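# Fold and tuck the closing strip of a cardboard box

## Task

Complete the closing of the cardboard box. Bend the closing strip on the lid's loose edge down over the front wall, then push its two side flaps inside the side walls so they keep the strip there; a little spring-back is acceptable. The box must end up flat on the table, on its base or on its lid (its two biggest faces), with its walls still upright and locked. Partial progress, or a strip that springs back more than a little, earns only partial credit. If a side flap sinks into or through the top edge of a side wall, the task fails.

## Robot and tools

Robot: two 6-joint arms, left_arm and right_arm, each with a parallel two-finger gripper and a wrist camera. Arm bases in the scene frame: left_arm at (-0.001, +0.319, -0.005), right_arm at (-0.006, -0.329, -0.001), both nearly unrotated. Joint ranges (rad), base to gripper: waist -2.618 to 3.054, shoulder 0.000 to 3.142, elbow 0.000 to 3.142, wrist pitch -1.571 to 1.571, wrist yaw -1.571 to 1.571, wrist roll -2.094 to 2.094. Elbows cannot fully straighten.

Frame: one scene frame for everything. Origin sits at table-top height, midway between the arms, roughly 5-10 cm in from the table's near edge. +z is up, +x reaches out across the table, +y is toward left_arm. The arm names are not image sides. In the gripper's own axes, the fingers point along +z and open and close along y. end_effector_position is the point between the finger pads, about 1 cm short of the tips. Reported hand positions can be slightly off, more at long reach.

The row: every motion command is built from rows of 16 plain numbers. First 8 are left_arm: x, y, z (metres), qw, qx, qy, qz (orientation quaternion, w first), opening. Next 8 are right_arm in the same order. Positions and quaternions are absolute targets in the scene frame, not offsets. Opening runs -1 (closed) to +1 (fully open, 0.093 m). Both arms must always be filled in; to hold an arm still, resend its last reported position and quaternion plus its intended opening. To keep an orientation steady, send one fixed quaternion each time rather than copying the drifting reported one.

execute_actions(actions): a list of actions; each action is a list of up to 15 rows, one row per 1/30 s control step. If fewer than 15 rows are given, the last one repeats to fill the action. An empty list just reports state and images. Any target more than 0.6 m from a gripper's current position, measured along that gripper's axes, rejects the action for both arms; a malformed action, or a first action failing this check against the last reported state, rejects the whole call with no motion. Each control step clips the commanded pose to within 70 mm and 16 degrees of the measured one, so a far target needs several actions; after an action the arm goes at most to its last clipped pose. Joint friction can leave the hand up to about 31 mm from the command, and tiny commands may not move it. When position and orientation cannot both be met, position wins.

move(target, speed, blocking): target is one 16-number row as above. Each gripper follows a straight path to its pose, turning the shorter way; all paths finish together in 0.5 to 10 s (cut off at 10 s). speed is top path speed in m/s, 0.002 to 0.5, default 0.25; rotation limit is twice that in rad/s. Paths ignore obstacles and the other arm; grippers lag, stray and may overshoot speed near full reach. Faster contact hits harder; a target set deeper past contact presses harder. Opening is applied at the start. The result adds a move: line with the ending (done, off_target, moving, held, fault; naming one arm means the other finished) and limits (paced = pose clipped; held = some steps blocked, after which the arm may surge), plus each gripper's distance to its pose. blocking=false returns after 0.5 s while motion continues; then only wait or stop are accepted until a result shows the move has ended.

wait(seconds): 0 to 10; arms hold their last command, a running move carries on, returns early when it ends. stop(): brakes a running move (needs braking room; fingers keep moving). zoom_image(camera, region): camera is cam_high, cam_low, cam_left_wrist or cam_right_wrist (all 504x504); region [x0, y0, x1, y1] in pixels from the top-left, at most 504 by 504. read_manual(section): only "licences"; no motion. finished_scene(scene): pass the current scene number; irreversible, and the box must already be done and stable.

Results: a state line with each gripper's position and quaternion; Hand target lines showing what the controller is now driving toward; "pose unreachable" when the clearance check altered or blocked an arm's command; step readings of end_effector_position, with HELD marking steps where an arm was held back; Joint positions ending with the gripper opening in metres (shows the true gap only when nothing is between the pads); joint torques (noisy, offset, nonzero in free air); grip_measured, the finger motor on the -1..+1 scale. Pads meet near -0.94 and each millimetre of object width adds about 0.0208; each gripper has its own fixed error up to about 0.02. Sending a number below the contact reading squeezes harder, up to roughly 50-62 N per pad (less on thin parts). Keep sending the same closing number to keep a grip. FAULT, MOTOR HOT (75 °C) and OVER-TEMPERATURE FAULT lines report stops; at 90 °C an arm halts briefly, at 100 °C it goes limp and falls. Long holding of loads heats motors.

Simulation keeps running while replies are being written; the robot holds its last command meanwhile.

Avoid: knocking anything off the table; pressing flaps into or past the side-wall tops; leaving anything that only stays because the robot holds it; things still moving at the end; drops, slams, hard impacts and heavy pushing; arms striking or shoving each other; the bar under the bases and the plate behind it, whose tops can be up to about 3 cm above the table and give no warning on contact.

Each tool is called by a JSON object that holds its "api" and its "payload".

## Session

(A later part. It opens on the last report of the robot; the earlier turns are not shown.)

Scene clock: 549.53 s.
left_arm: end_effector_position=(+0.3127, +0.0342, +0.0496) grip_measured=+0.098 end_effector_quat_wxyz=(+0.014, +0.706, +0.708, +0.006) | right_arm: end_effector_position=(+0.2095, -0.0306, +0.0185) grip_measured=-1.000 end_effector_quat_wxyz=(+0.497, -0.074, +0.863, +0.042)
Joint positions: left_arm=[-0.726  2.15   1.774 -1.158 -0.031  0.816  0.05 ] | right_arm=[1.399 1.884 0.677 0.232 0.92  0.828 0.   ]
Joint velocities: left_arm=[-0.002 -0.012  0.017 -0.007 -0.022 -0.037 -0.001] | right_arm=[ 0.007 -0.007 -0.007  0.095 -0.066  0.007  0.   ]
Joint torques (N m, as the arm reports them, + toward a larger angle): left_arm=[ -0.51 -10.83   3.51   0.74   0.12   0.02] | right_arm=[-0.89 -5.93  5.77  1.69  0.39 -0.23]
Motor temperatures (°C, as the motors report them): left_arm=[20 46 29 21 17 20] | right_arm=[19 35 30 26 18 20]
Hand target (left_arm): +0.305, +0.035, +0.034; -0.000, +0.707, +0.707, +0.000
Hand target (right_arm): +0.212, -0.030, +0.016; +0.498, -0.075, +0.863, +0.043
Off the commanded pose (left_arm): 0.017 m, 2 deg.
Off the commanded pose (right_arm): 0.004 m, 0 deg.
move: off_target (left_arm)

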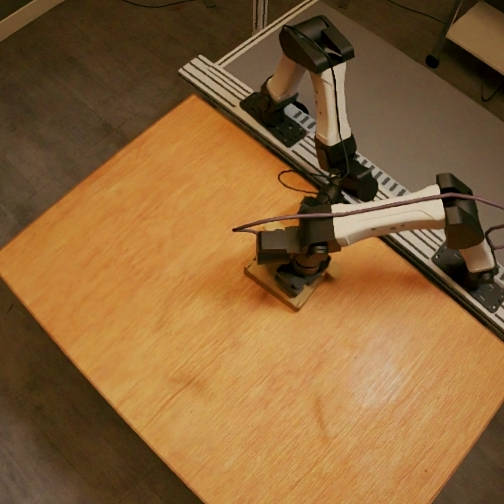

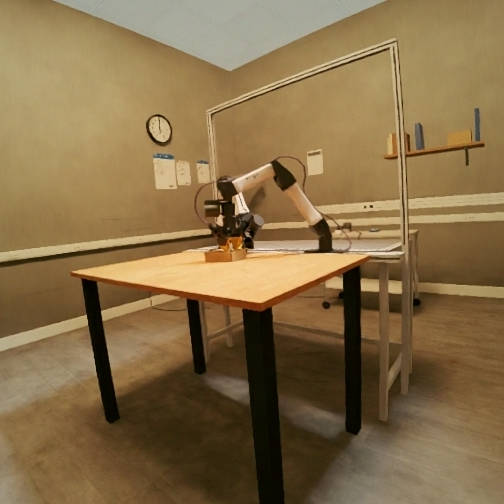

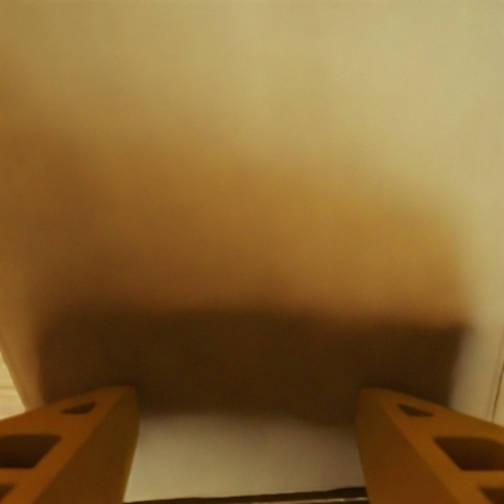

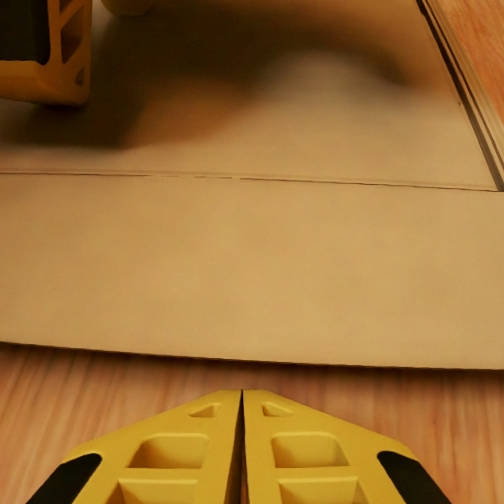

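{"api": "move", "payload": {"target": [0.305,0.035,0.034,0,0.7071,0.7071,0,0.1, 0.219,-0.03,0.015,0.4981,-0.0755,0.8627,0.0436,-1], "speed": 0.02}}

{"api": "move", "payload": {"target": [0.305,0.035,0.034,0,0.7071,0.7071,0,0.1, 0.222,-0.03,0.05,0.4981,-0.0755,0.8627,0.0436,-1], "speed": 0.03}}

Scene clock: 565.67 s.
left_arm: end_effector_position=(+0.3127, +0.0342, +0.0496) grip_measured=+0.098 end_effector_quat_wxyz=(+0.014, +0.706, +0.708, +0.006) | right_arm: end_effector_position=(+0.2169, -0.0296, +0.0206) grip_measured=-1.000 end_effector_quat_wxyz=(+0.499, -0.072, +0.862, +0.046)
Joint positions: left_arm=[-0.726  2.15   1.774 -1.158 -0.031  0.816  0.05 ] | right_arm=[1.375 1.884 0.677 0.267 0.907 0.795 0.   ]
Joint velocities: left_arm=[-0.007  0.022 -0.002 -0.037  0.051  0.007  0.   ] | right_arm=[-0.012 -0.002 -0.012  0.066 -0.007 -0.051  0.   ]
Joint torques (N m, as the arm reports them, + toward a larger angle): left_arm=[ -0.55 -10.96   3.44   0.73   0.12  -0.01] | right_arm=[-0.91 -5.36  5.73  1.77  0.4  -0.25]
Motor temperatures (°C, as the motors report them): left_arm=[20 46 29 21 17 20] | right_arm=[19 35 29 26 18 20]
Hand target (left_arm): +0.305, +0.035, +0.034; -0.000, +0.707, +0.707, +0.000
Hand target (right_arm): +0.219, -0.030, +0.015; +0.498, -0.075, +0.863, +0.043
Off the commanded pose (left_arm): 0.017 m, 2 deg.
Off the commanded pose (right_arm): 0.006 m, 0 deg.
move: off_target (left_arm)

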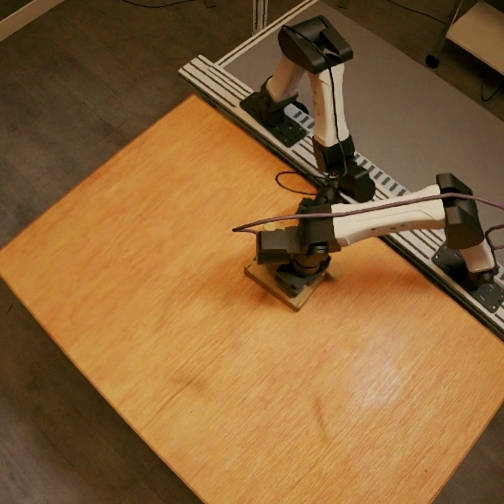

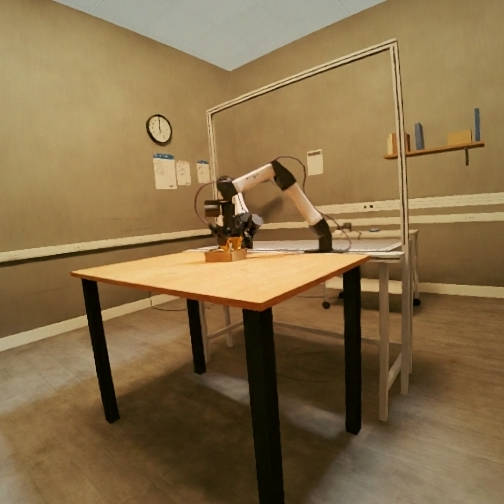

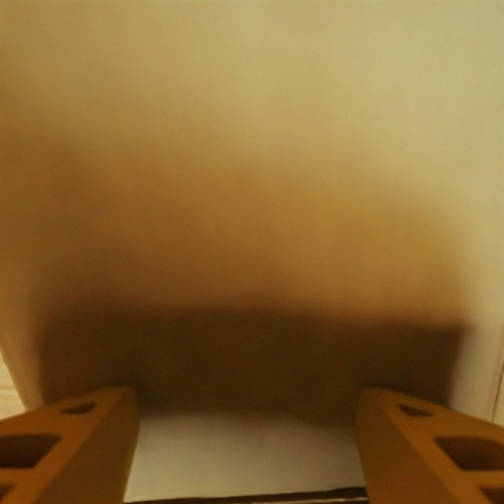

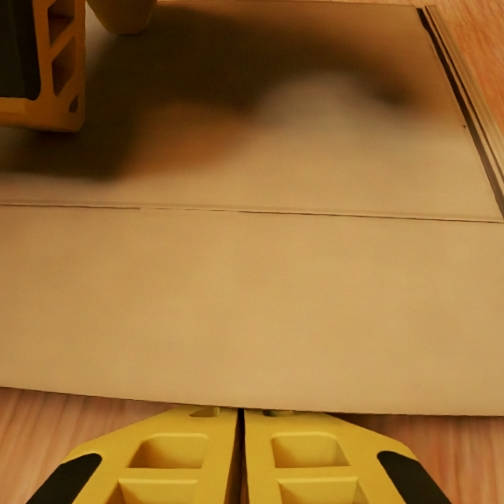

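Scene clock: 566.90 s.
left_arm: end_effector_position=(+0.3128, +0.0340, +0.0496) grip_measured=+0.098 end_effector_quat_wxyz=(+0.015, +0.706, +0.708, +0.006) | right_arm: end_effector_position=(+0.2161, -0.0364, +0.0366) grip_measured=-1.000 end_effector_quat_wxyz=(+0.490, -0.084, +0.867, +0.034)
Joint positions: left_arm=[-0.726  2.15   1.774 -1.158 -0.031  0.816  0.05 ] | right_arm=[1.368 1.799 0.688 0.143 0.892 0.782 0.   ]
Joint velocities: left_arm=[-0.012 -0.002  0.007  0.022  0.022  0.022 -0.   ] | right_arm=[-0.002 -0.017  0.022 -0.11  -0.051  0.051  0.   ]
Joint torques (N m, as the arm reports them, + toward a larger angle): left_arm=[ -0.56 -10.92   3.57   0.73   0.14   0.  ] | right_arm=[-1.03 -8.14  9.15  1.53  0.49 -0.24]
Motor temperatures (°C, as the motors report them): left_arm=[20 47 29 21 17 20] | right_arm=[19 35 29 26 18 20]
Hand target (left_arm): +0.305, +0.035, +0.034; -0.000, +0.707, +0.707, +0.000
Hand target (right_arm): +0.222, -0.030, +0.050; +0.498, -0.075, +0.863, +0.044
Off the commanded pose (left_arm): 0.017 m, 2 deg.
Off the commanded pose (right_arm): 0.016 m, 2 deg.
move: off_target (left_arm, right_arm)

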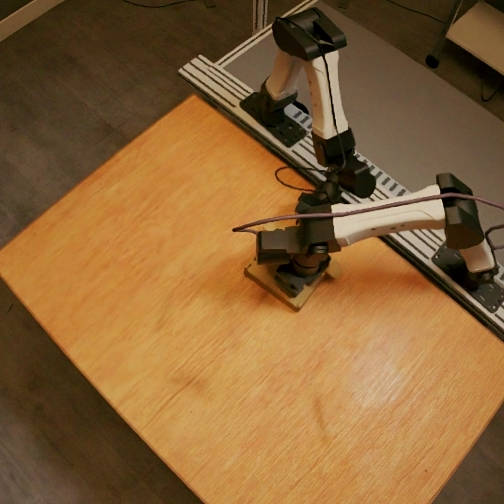

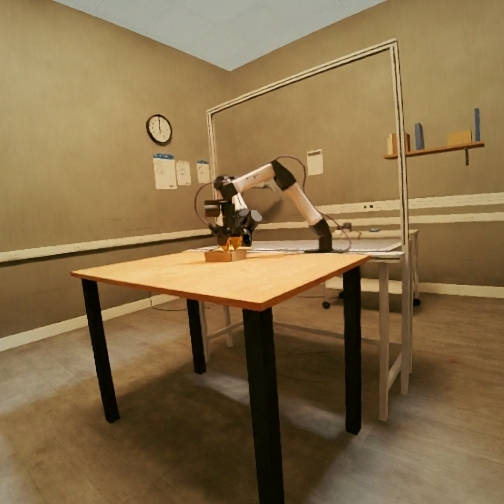

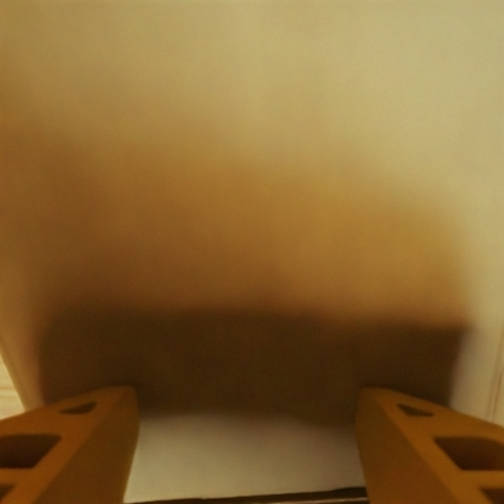

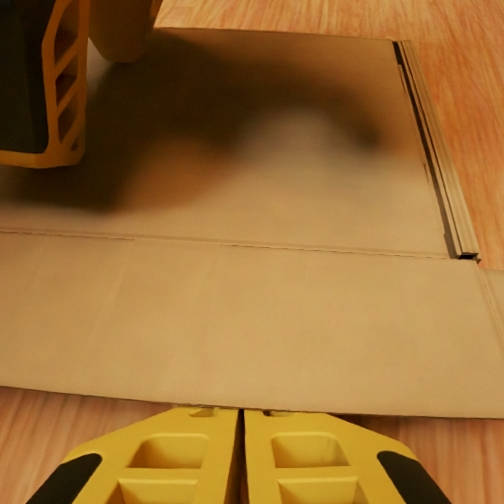

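{"api": "move", "payload": {"target": [0.305,0.035,0.034,0,0.7071,0.7071,0,0.1, 0.23,-0.03,0.075,0.4981,-0.0755,0.8627,0.0436,-1], "speed": 0.03}}

Scene clock: 576.30 s.
left_arm: end_effector_position=(+0.3140, +0.0331, +0.0497) grip_measured=+0.098 end_effector_quat_wxyz=(+0.018, +0.706, +0.708, +0.007) | right_arm: end_effector_position=(+0.2205, -0.0416, +0.0526) grip_measured=-1.000 end_effector_quat_wxyz=(+0.478, -0.096, +0.873, +0.019)
Joint positions: left_arm=[-0.726  2.15   1.774 -1.152 -0.032  0.816  0.05 ] | right_arm=[1.344 1.731 0.724 0.016 0.867 0.754 0.   ]
Joint velocities: left_arm=[-0.002 -0.002  0.007 -0.007  0.007 -0.007  0.   ] | right_arm=[ 0.002 -0.002  0.002  0.037 -0.037 -0.007  0.   ]
Joint torques (N m, as the arm reports them, + toward a larger angle): left_arm=[ -0.5  -10.94   3.49   0.66   0.15   0.03] | right_arm=[-1.01 -8.36 10.4   1.78  0.58 -0.22]
Motor temperatures (°C, as the motors report them): left_arm=[20 47 29 21 17 20] | right_arm=[19 37 30 26 18 20]
Hand target (left_arm): +0.305, +0.035, +0.034; -0.000, +0.707, +0.707, +0.000
Hand target (right_arm): +0.229, -0.031, +0.075; +0.498, -0.075, +0.863, +0.043
Off the commanded pose (left_arm): 0.018 m, 2 deg.
Off the commanded pose (right_arm): 0.027 m, 5 deg.
move: off_target (left_arm, right_arm)

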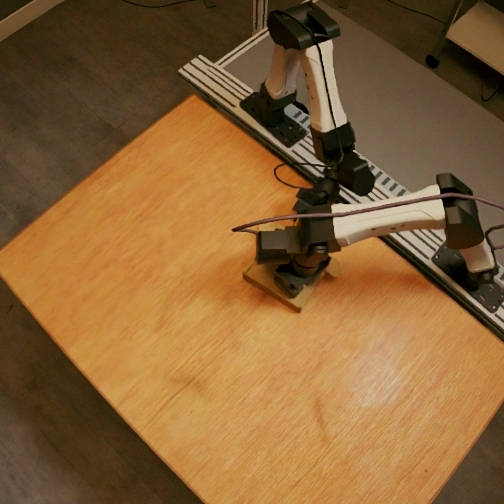

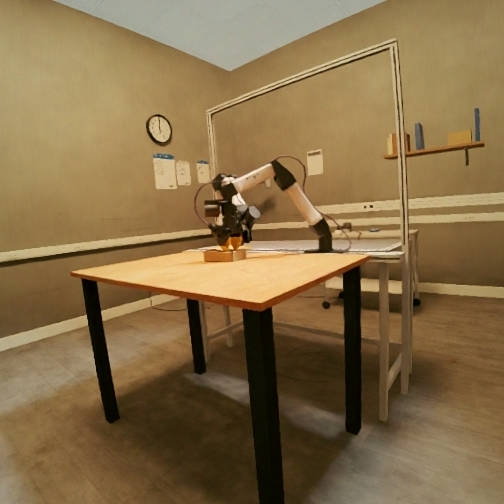

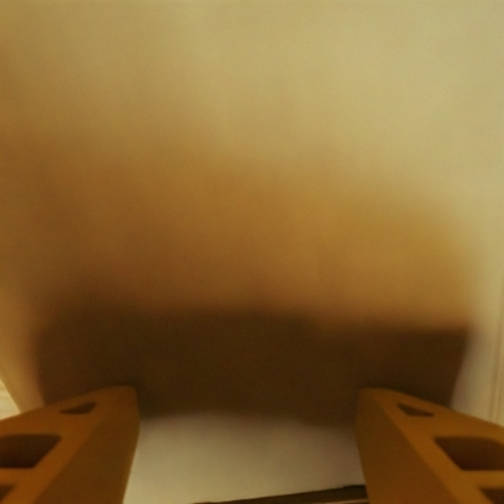

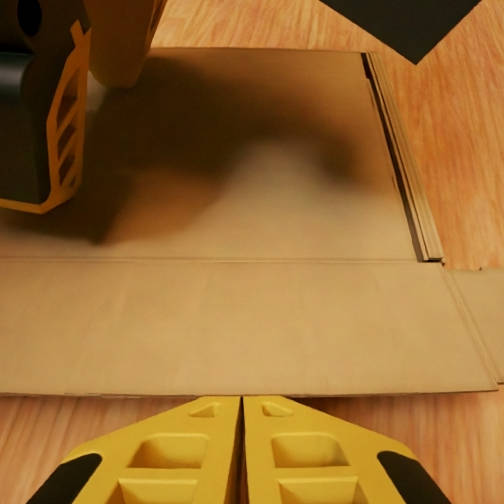

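{"api": "move", "payload": {"target": [0.305,0.035,0.034,0,0.7071,0.7071,0,0.1, 0.17,-0.04,0.06,0.4981,-0.0755,0.8627,0.0436,-1], "speed": 0.05}}

Scene clock: 589.47 s.
left_arm: end_effector_position=(+0.3143, +0.0328, +0.0497) grip_measured=+0.098 end_effector_quat_wxyz=(+0.019, +0.706, +0.708, +0.007) | right_arm: end_effector_position=(+0.1728, -0.0385, +0.0566) grip_measured=-1.000 end_effector_quat_wxyz=(+0.495, -0.079, +0.864, +0.040)
Joint positions: left_arm=[-0.726  2.15   1.774 -1.15  -0.031  0.816  0.05 ] | right_arm=[ 1.523  1.713  0.715 -0.13   0.977  1.004  0.   ]
Joint velocities: left_arm=[ 0.002 -0.007 -0.012 -0.022 -0.007 -0.007 -0.001] | right_arm=[-0.002  0.002 -0.012 -0.022  0.022 -0.022  0.   ]
Joint torques (N m, as the arm reports them, + toward a larger angle): left_arm=[ -0.57 -10.92   3.47   0.66   0.14   0.  ] | right_arm=[ 0.48 -7.3   6.39  1.13  0.59 -0.04]
Motor temperatures (°C, as the motors report them): left_arm=[20 47 29 21 17 20] | right_arm=[19 38 31 26 18 20]
Hand target (left_arm): +0.305, +0.035, +0.034; -0.000, +0.707, +0.707, +0.000
Hand target (right_arm): +0.171, -0.040, +0.060; +0.499, -0.076, +0.862, +0.044
Off the commanded pose (left_arm): 0.018 m, 2 deg.
Off the commanded pose (right_arm): 0.005 m, 1 deg.
move: off_target (left_arm)

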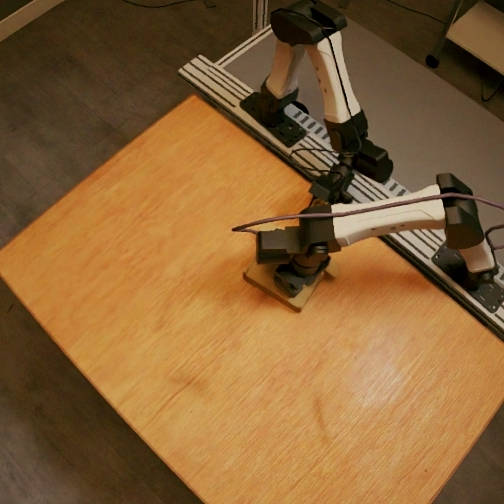

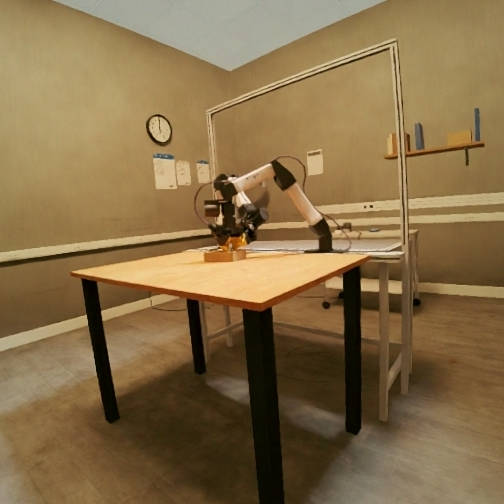

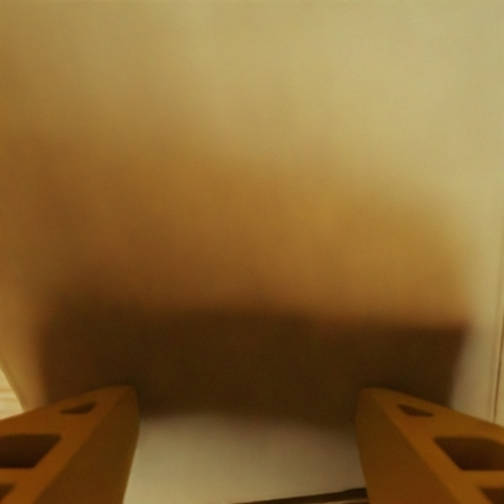

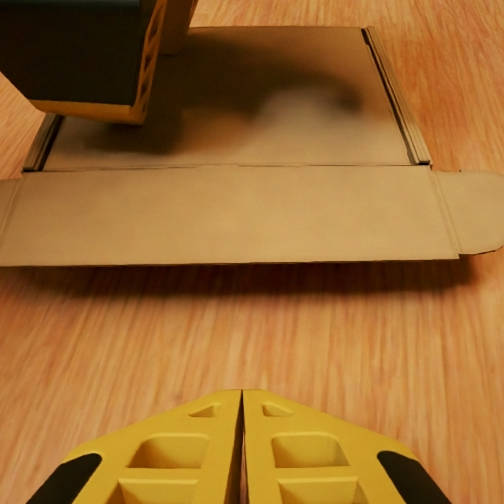

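{"api": "move", "payload": {"target": [0.305,0.04,0.10,0,0.7071,0.7071,0,0.1, 0.17,-0.12,0.11,0.25,-0.09,0.95,0.16,0.1], "speed": 0.12}}

{"api": "move", "payload": {"target": [0.236,0.078,0.10,0.0270,-0.1009,0.9606,-0.2574,0.1, 0.267,-0.106,0.10,-0.0270,-0.1009,0.9606,0.2574,0.1], "speed": 0.15}}

Scene clock: 695.03 s.
left_arm: end_effector_position=(+0.3033, +0.0431, +0.0833) grip_measured=+0.098 end_effector_quat_wxyz=(-0.018, +0.707, +0.707, +0.004) | right_arm: end_effector_position=(+0.1660, -0.1227, +0.0982) grip_measured=+0.099 end_effector_quat_wxyz=(+0.243, -0.089, +0.954, +0.152)
Joint positions: left_arm=[-0.726  2.15   1.908 -1.356 -0.028  0.816  0.05 ] | right_arm=[ 1.099  1.101  0.664 -0.604  0.216  0.766  0.05 ]
Joint velocities: left_arm=[-0.002 -0.007  0.012  0.037 -0.022 -0.051  0.   ] | right_arm=[-0.012  0.007  0.007 -0.081 -0.066 -0.051  0.   ]
Joint torques (N m, as the arm reports them, + toward a larger angle): left_arm=[ -0.19 -13.88   9.35   0.18   0.09   0.07] | right_arm=[-1.   -3.55 11.18  1.51  0.15 -0.25]
Motor temperatures (°C, as the motors report them): left_arm=[20 50 28 21 17 20] | right_arm=[19 39 28 24 19 20]
Hand target (left_arm): +0.305, +0.040, +0.100; +0.000, +0.707, +0.707, -0.000
Hand target (right_arm): +0.169, -0.121, +0.108; +0.249, -0.091, +0.950, +0.162
Off the commanded pose (left_arm): 0.017 m, 2 deg.
Off the commanded pose (right_arm): 0.013 m, 1 deg.
move: off_target (left_arm, right_arm)

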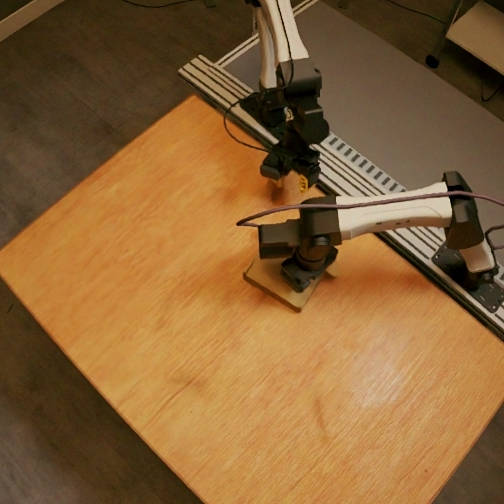

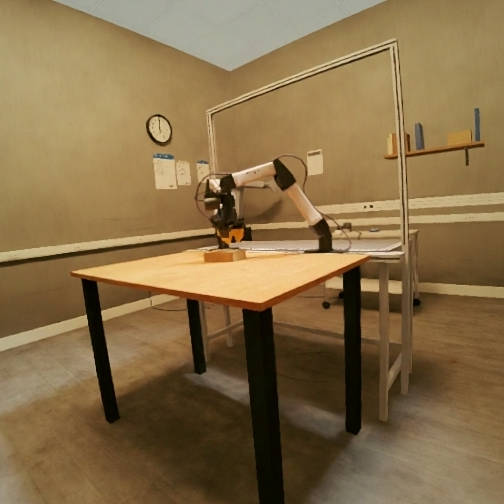

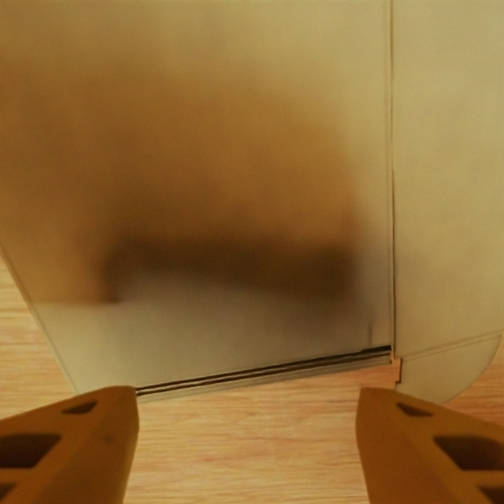

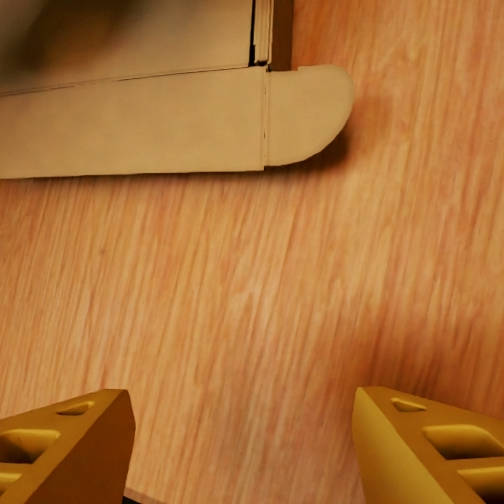

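Scene clock: 701.63 s.
left_arm: end_effector_position=(+0.2369, +0.0782, +0.0991) grip_measured=+0.098 end_effector_quat_wxyz=(+0.021, -0.103, +0.962, -0.252) | right_arm: end_effector_position=(+0.2619, -0.1052, +0.1001) grip_measured=+0.099 end_effector_quat_wxyz=(-0.027, -0.098, +0.961, +0.257)
Joint positions: left_arm=[-0.614  1.481  1.022 -0.712  0.32  -0.916  0.05 ] | right_arm=[ 0.565  1.738  1.272 -0.96  -0.47   0.317  0.05 ]
Joint velocities: left_arm=[-0.002 -0.007 -0.017 -0.022  0.051 -0.037 -0.001] | right_arm=[ 0.002  0.007 -0.002 -0.051 -0.007  0.022 -0.   ]
Joint torques (N m, as the arm reports them, + toward a larger angle): left_arm=[-0.79 -7.98  5.53  1.39  0.03  0.04] | right_arm=[-0.78 -6.37 10.36  0.71 -0.25 -0.27]
Motor temperatures (°C, as the motors report them): left_arm=[20 50 28 22 17 20] | right_arm=[19 38 29 24 19 20]
Hand target (left_arm): +0.235, +0.077, +0.099; +0.028, -0.103, +0.960, -0.257
Hand target (right_arm): +0.265, -0.104, +0.102; -0.028, -0.101, +0.960, +0.261
Off the commanded pose (left_arm): 0.001 m, 1 deg.
Off the commanded pose (right_arm): 0.005 m, 0 deg.
move: done

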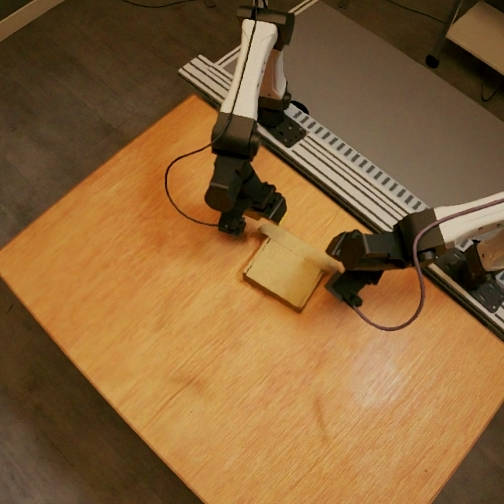

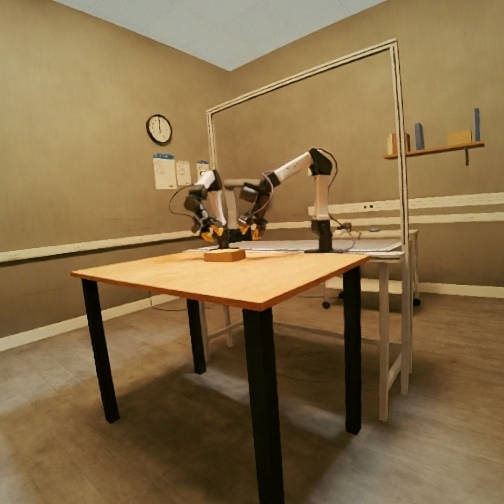

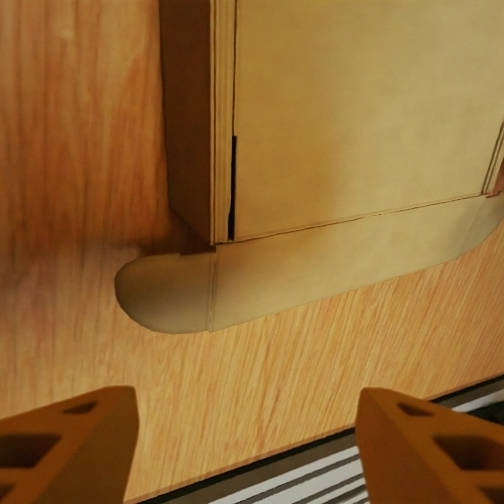

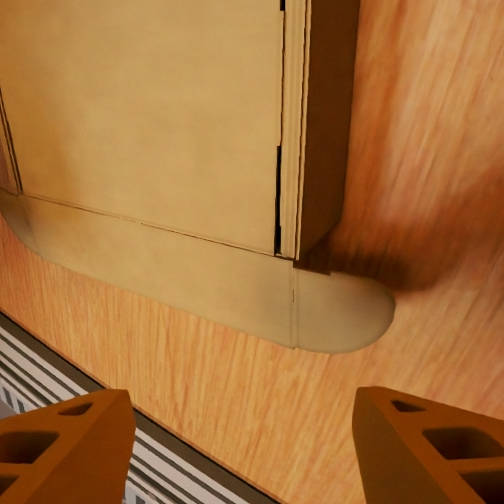

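{"api": "move", "payload": {"target": [0.2416,0.0603,0.068,0.0270,-0.1009,0.9606,-0.2574,0.1, 0.253,-0.0895,0.068,-0.0270,-0.1009,0.9606,0.2574,0.1], "speed": 0.05}}

Scene clock: 749.83 s.
left_arm: end_effector_position=(+0.2444, +0.0616, +0.0753) grip_measured=+0.098 end_effector_quat_wxyz=(+0.028, -0.101, +0.960, -0.260) | right_arm: end_effector_position=(+0.2547, -0.0931, +0.0737) grip_measured=+0.099 end_effector_quat_wxyz=(-0.026, -0.100, +0.960, +0.259)
Joint positions: left_arm=[-0.642  1.552  0.982 -0.57   0.31  -0.942  0.05 ] | right_arm=[ 0.605  1.757  1.182 -0.828 -0.468  0.358  0.05 ]
Joint velocities: left_arm=[-0.017  0.012  0.022  0.007  0.066 -0.007 -0.001] | right_arm=[-0.012 -0.012  0.002  0.007  0.022  0.051 -0.001]
Joint torques (N m, as the arm reports them, + toward a larger angle): left_arm=[-0.89 -6.37  5.55  1.46  0.07  0.  ] | right_arm=[ 0.64 -6.61  6.88  1.03 -0.13 -0.09]
Motor temperatures (°C, as the motors report them): left_arm=[20 44 29 25 17 20] | right_arm=[19 38 33 23 18 20]
Hand target (left_arm): +0.242, +0.061, +0.068; +0.027, -0.101, +0.961, -0.257
Hand target (right_arm): +0.253, -0.090, +0.068; -0.027, -0.101, +0.961, +0.257
Off the commanded pose (left_arm): 0.008 m, 0 deg.
Off the commanded pose (right_arm): 0.007 m, 0 deg.
move: done

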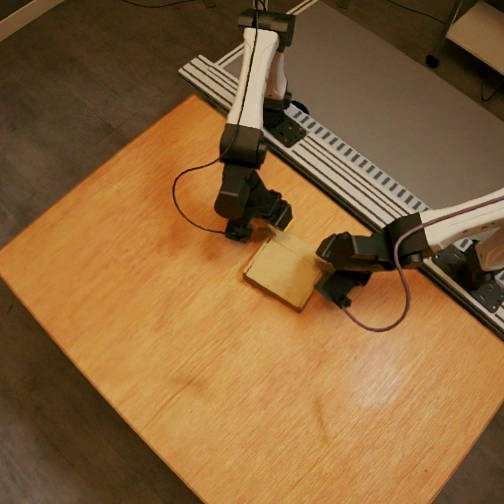

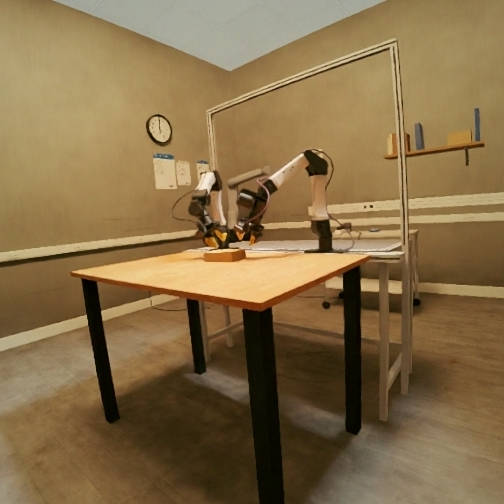

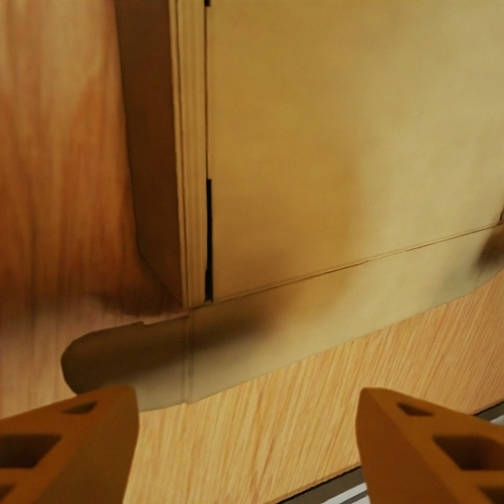

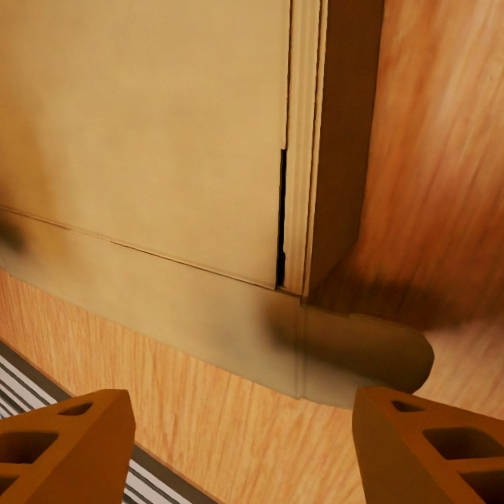

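{"api": "move", "payload": {"target": [0.237,0.057,0.048,0.0270,-0.1009,0.9606,-0.2574,0.1, 0.2495,-0.0855,0.049,-0.0270,-0.1009,0.9606,0.2574,0.1], "speed": 0.02}}

Scene clock: 764.80 s.
left_arm: end_effector_position=(+0.2399, +0.0578, +0.0558) grip_measured=+0.098 end_effector_quat_wxyz=(+0.028, -0.100, +0.960, -0.260) | right_arm: end_effector_position=(+0.2521, -0.0889, +0.0564) grip_measured=+0.099 end_effector_quat_wxyz=(-0.024, -0.100, +0.960, +0.259)
Joint positions: left_arm=[-0.661  1.577  0.922 -0.481  0.303 -0.959  0.05 ] | right_arm=[ 0.619  1.776  1.13  -0.746 -0.465  0.374  0.05 ]
Joint velocities: left_arm=[ 0.022 -0.017  0.012 -0.081  0.051  0.022  0.001] | right_arm=[-0.002  0.002 -0.012 -0.007 -0.037 -0.051  0.   ]
Joint torques (N m, as the arm reports them, + toward a larger angle): left_arm=[-0.76 -6.3   5.32  1.45  0.06  0.  ] | right_arm=[ 0.72 -6.44  6.53  1.07 -0.17 -0.13]
Motor temperatures (°C, as the motors report them): left_arm=[20 42 29 25 17 20] | right_arm=[19 38 32 23 18 20]
Hand target (left_arm): +0.237, +0.057, +0.048; +0.027, -0.101, +0.961, -0.257
Hand target (right_arm): +0.250, -0.086, +0.049; -0.027, -0.101, +0.961, +0.257
Off the commanded pose (left_arm): 0.008 m, 0 deg.
Off the commanded pose (right_arm): 0.009 m, 0 deg.
move: done

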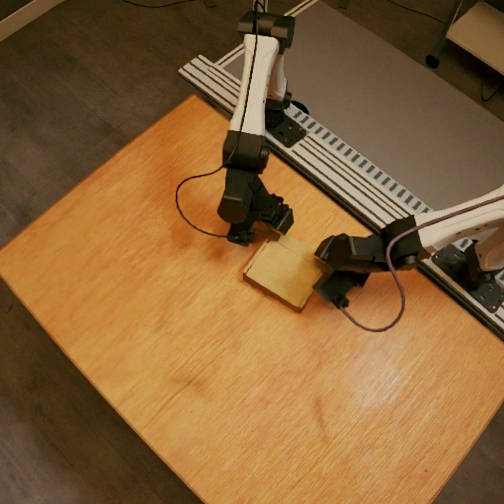

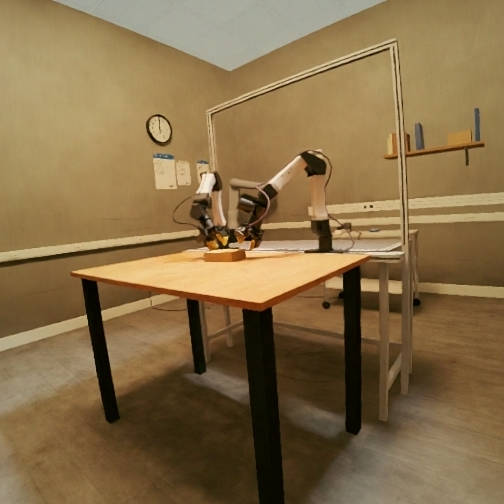

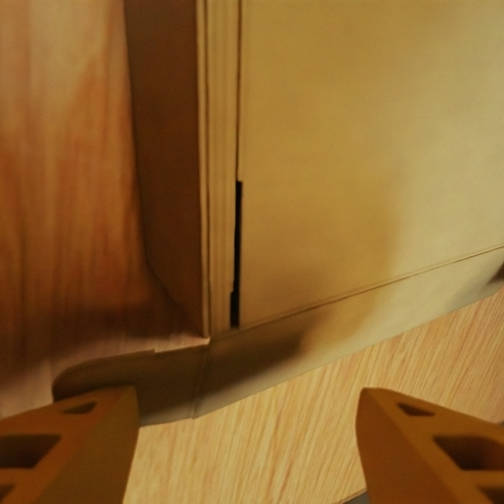

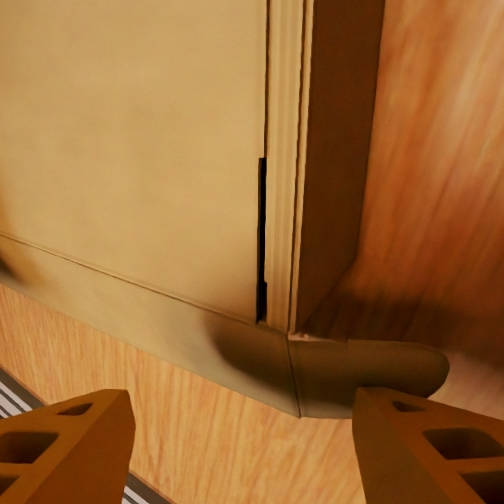

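{"api": "move", "payload": {"target": [0.243,0.059,0.075,0.0270,-0.1009,0.9606,-0.2574,0.1, 0.256,-0.085,0.075,-0.0270,-0.1009,0.9606,0.2574,0.1], "speed": 0.04}}

{"api": "move", "payload": {"target": [0.249,0.060,0.056,0.0270,-0.1009,0.9606,-0.2574,0.1, 0.2615,-0.083,0.056,-0.0270,-0.1009,0.9606,0.2574,0.1], "speed": 0.03}}

Scene clock: 832.27 s.
left_arm: end_effector_position=(+0.2366, +0.0607, +0.0603) grip_measured=+0.098 end_effector_quat_wxyz=(+0.015, -0.104, +0.963, -0.248) | right_arm: end_effector_position=(+0.2552, -0.0875, +0.0699) grip_measured=+0.099 end_effector_quat_wxyz=(-0.028, -0.099, +0.961, +0.257)
Joint positions: left_arm=[-0.661  1.577  0.957 -0.551  0.303 -0.96   0.05 ] | right_arm=[ 0.619  1.776  1.189 -0.813 -0.465  0.375  0.05 ]
Joint velocities: left_arm=[ 0.002 -0.007  0.007 -0.051  0.066  0.007 -0.   ] | right_arm=[-0.012 -0.007 -0.007  0.007  0.022  0.037  0.001]
Joint torques (N m, as the arm reports them, + toward a larger angle): left_arm=[ 0.39 -8.76  9.56  1.09  0.1   0.15] | right_arm=[ 0.21 -7.64 10.03  0.74 -0.16 -0.15]
Motor temperatures (°C, as the motors report them): left_arm=[20 38 29 27 17 20] | right_arm=[20 38 29 23 18 20]
Hand target (left_arm): +0.243, +0.059, +0.075; +0.027, -0.101, +0.961, -0.257
Hand target (right_arm): +0.256, -0.085, +0.075; -0.027, -0.101, +0.961, +0.258
Off the commanded pose (left_arm): 0.016 m, 2 deg.
Off the commanded pose (right_arm): 0.006 m, 0 deg.
move: off_target (left_arm)

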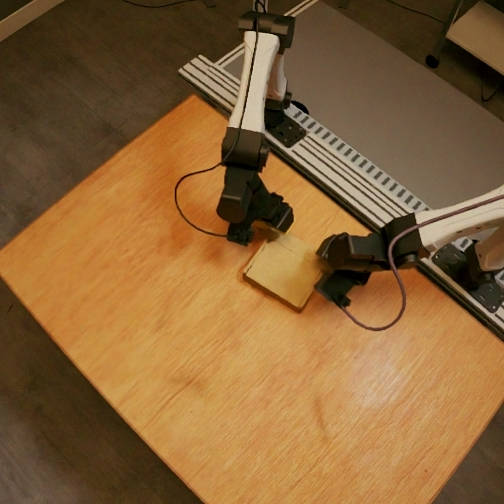

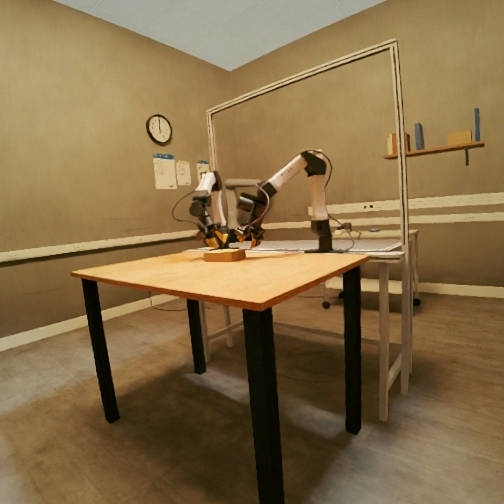

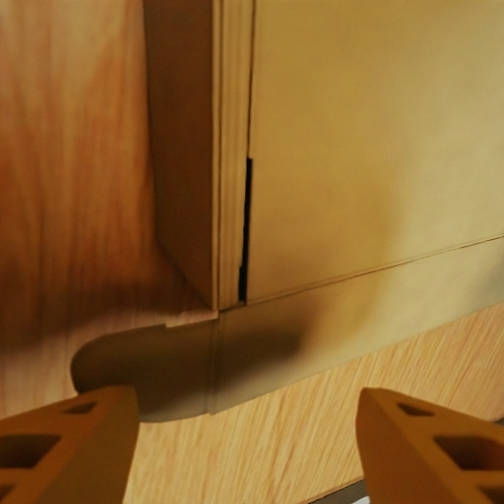

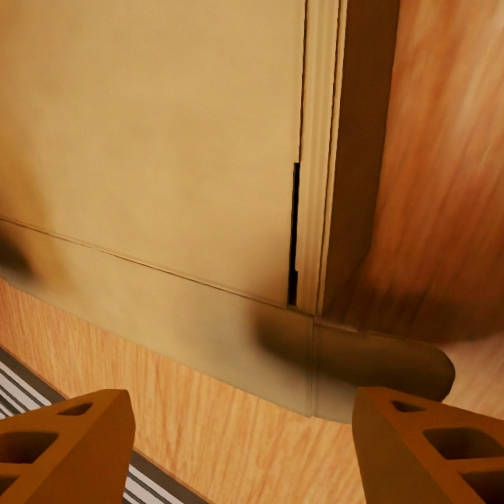

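Scene clock: 833.10 s.
left_arm: end_effector_position=(+0.2450, +0.0619, +0.0572) grip_measured=+0.098 end_effector_quat_wxyz=(+0.023, -0.104, +0.962, -0.250) | right_arm: end_effector_position=(+0.2577, -0.0857, +0.0597) grip_measured=+0.099 end_effector_quat_wxyz=(-0.034, -0.098, +0.961, +0.255)
Joint positions: left_arm=[-0.643  1.593  0.957 -0.525  0.303 -0.944  0.05 ] | right_arm=[ 0.619  1.809  1.189 -0.792 -0.465  0.375  0.05 ]
Joint velocities: left_arm=[-0.007  0.022 -0.007  0.051  0.022  0.081 -0.   ] | right_arm=[ 0.002  0.017  0.007  0.007 -0.037  0.022 -0.   ]
Joint torques (N m, as the arm reports them, + toward a larger angle): left_arm=[ 0.26 -6.51  6.92  1.4   0.18  0.15] | right_arm=[-0.19 -6.81  7.74  1.06 -0.17 -0.2 ]
Motor temperatures (°C, as the motors report them): left_arm=[20 38 29 27 17 20] | right_arm=[20 38 29 23 18 20]
Hand target (left_arm): +0.249, +0.060, +0.056; +0.027, -0.101, +0.961, -0.257
Hand target (right_arm): +0.262, -0.083, +0.056; -0.027, -0.101, +0.961, +0.257
Off the commanded pose (left_arm): 0.005 m, 1 deg.
Off the commanded pose (right_arm): 0.006 m, 1 deg.
move: done

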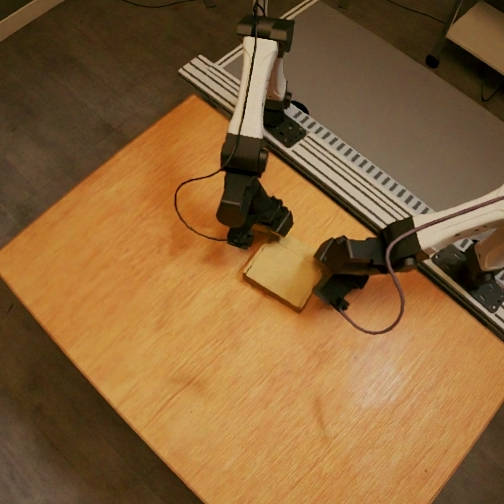

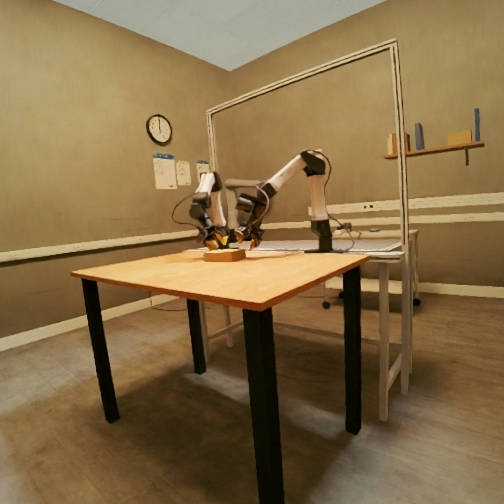

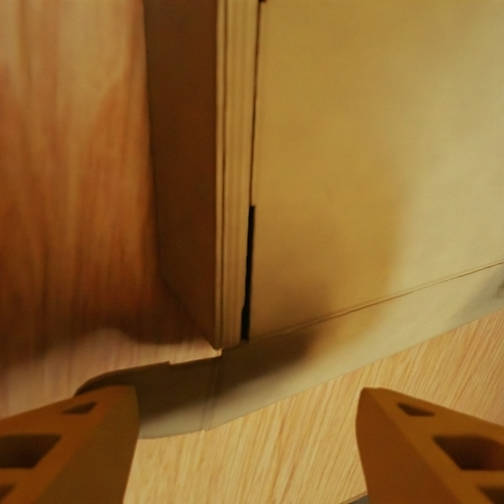

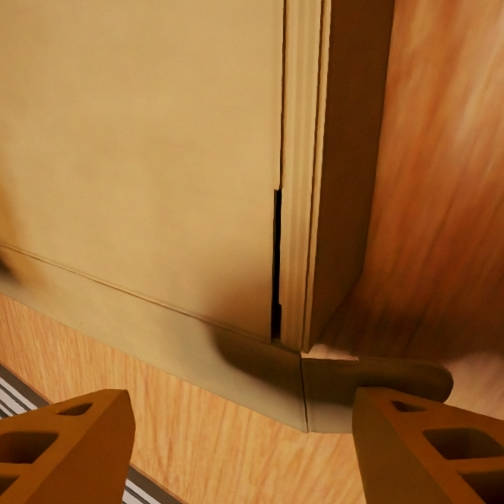

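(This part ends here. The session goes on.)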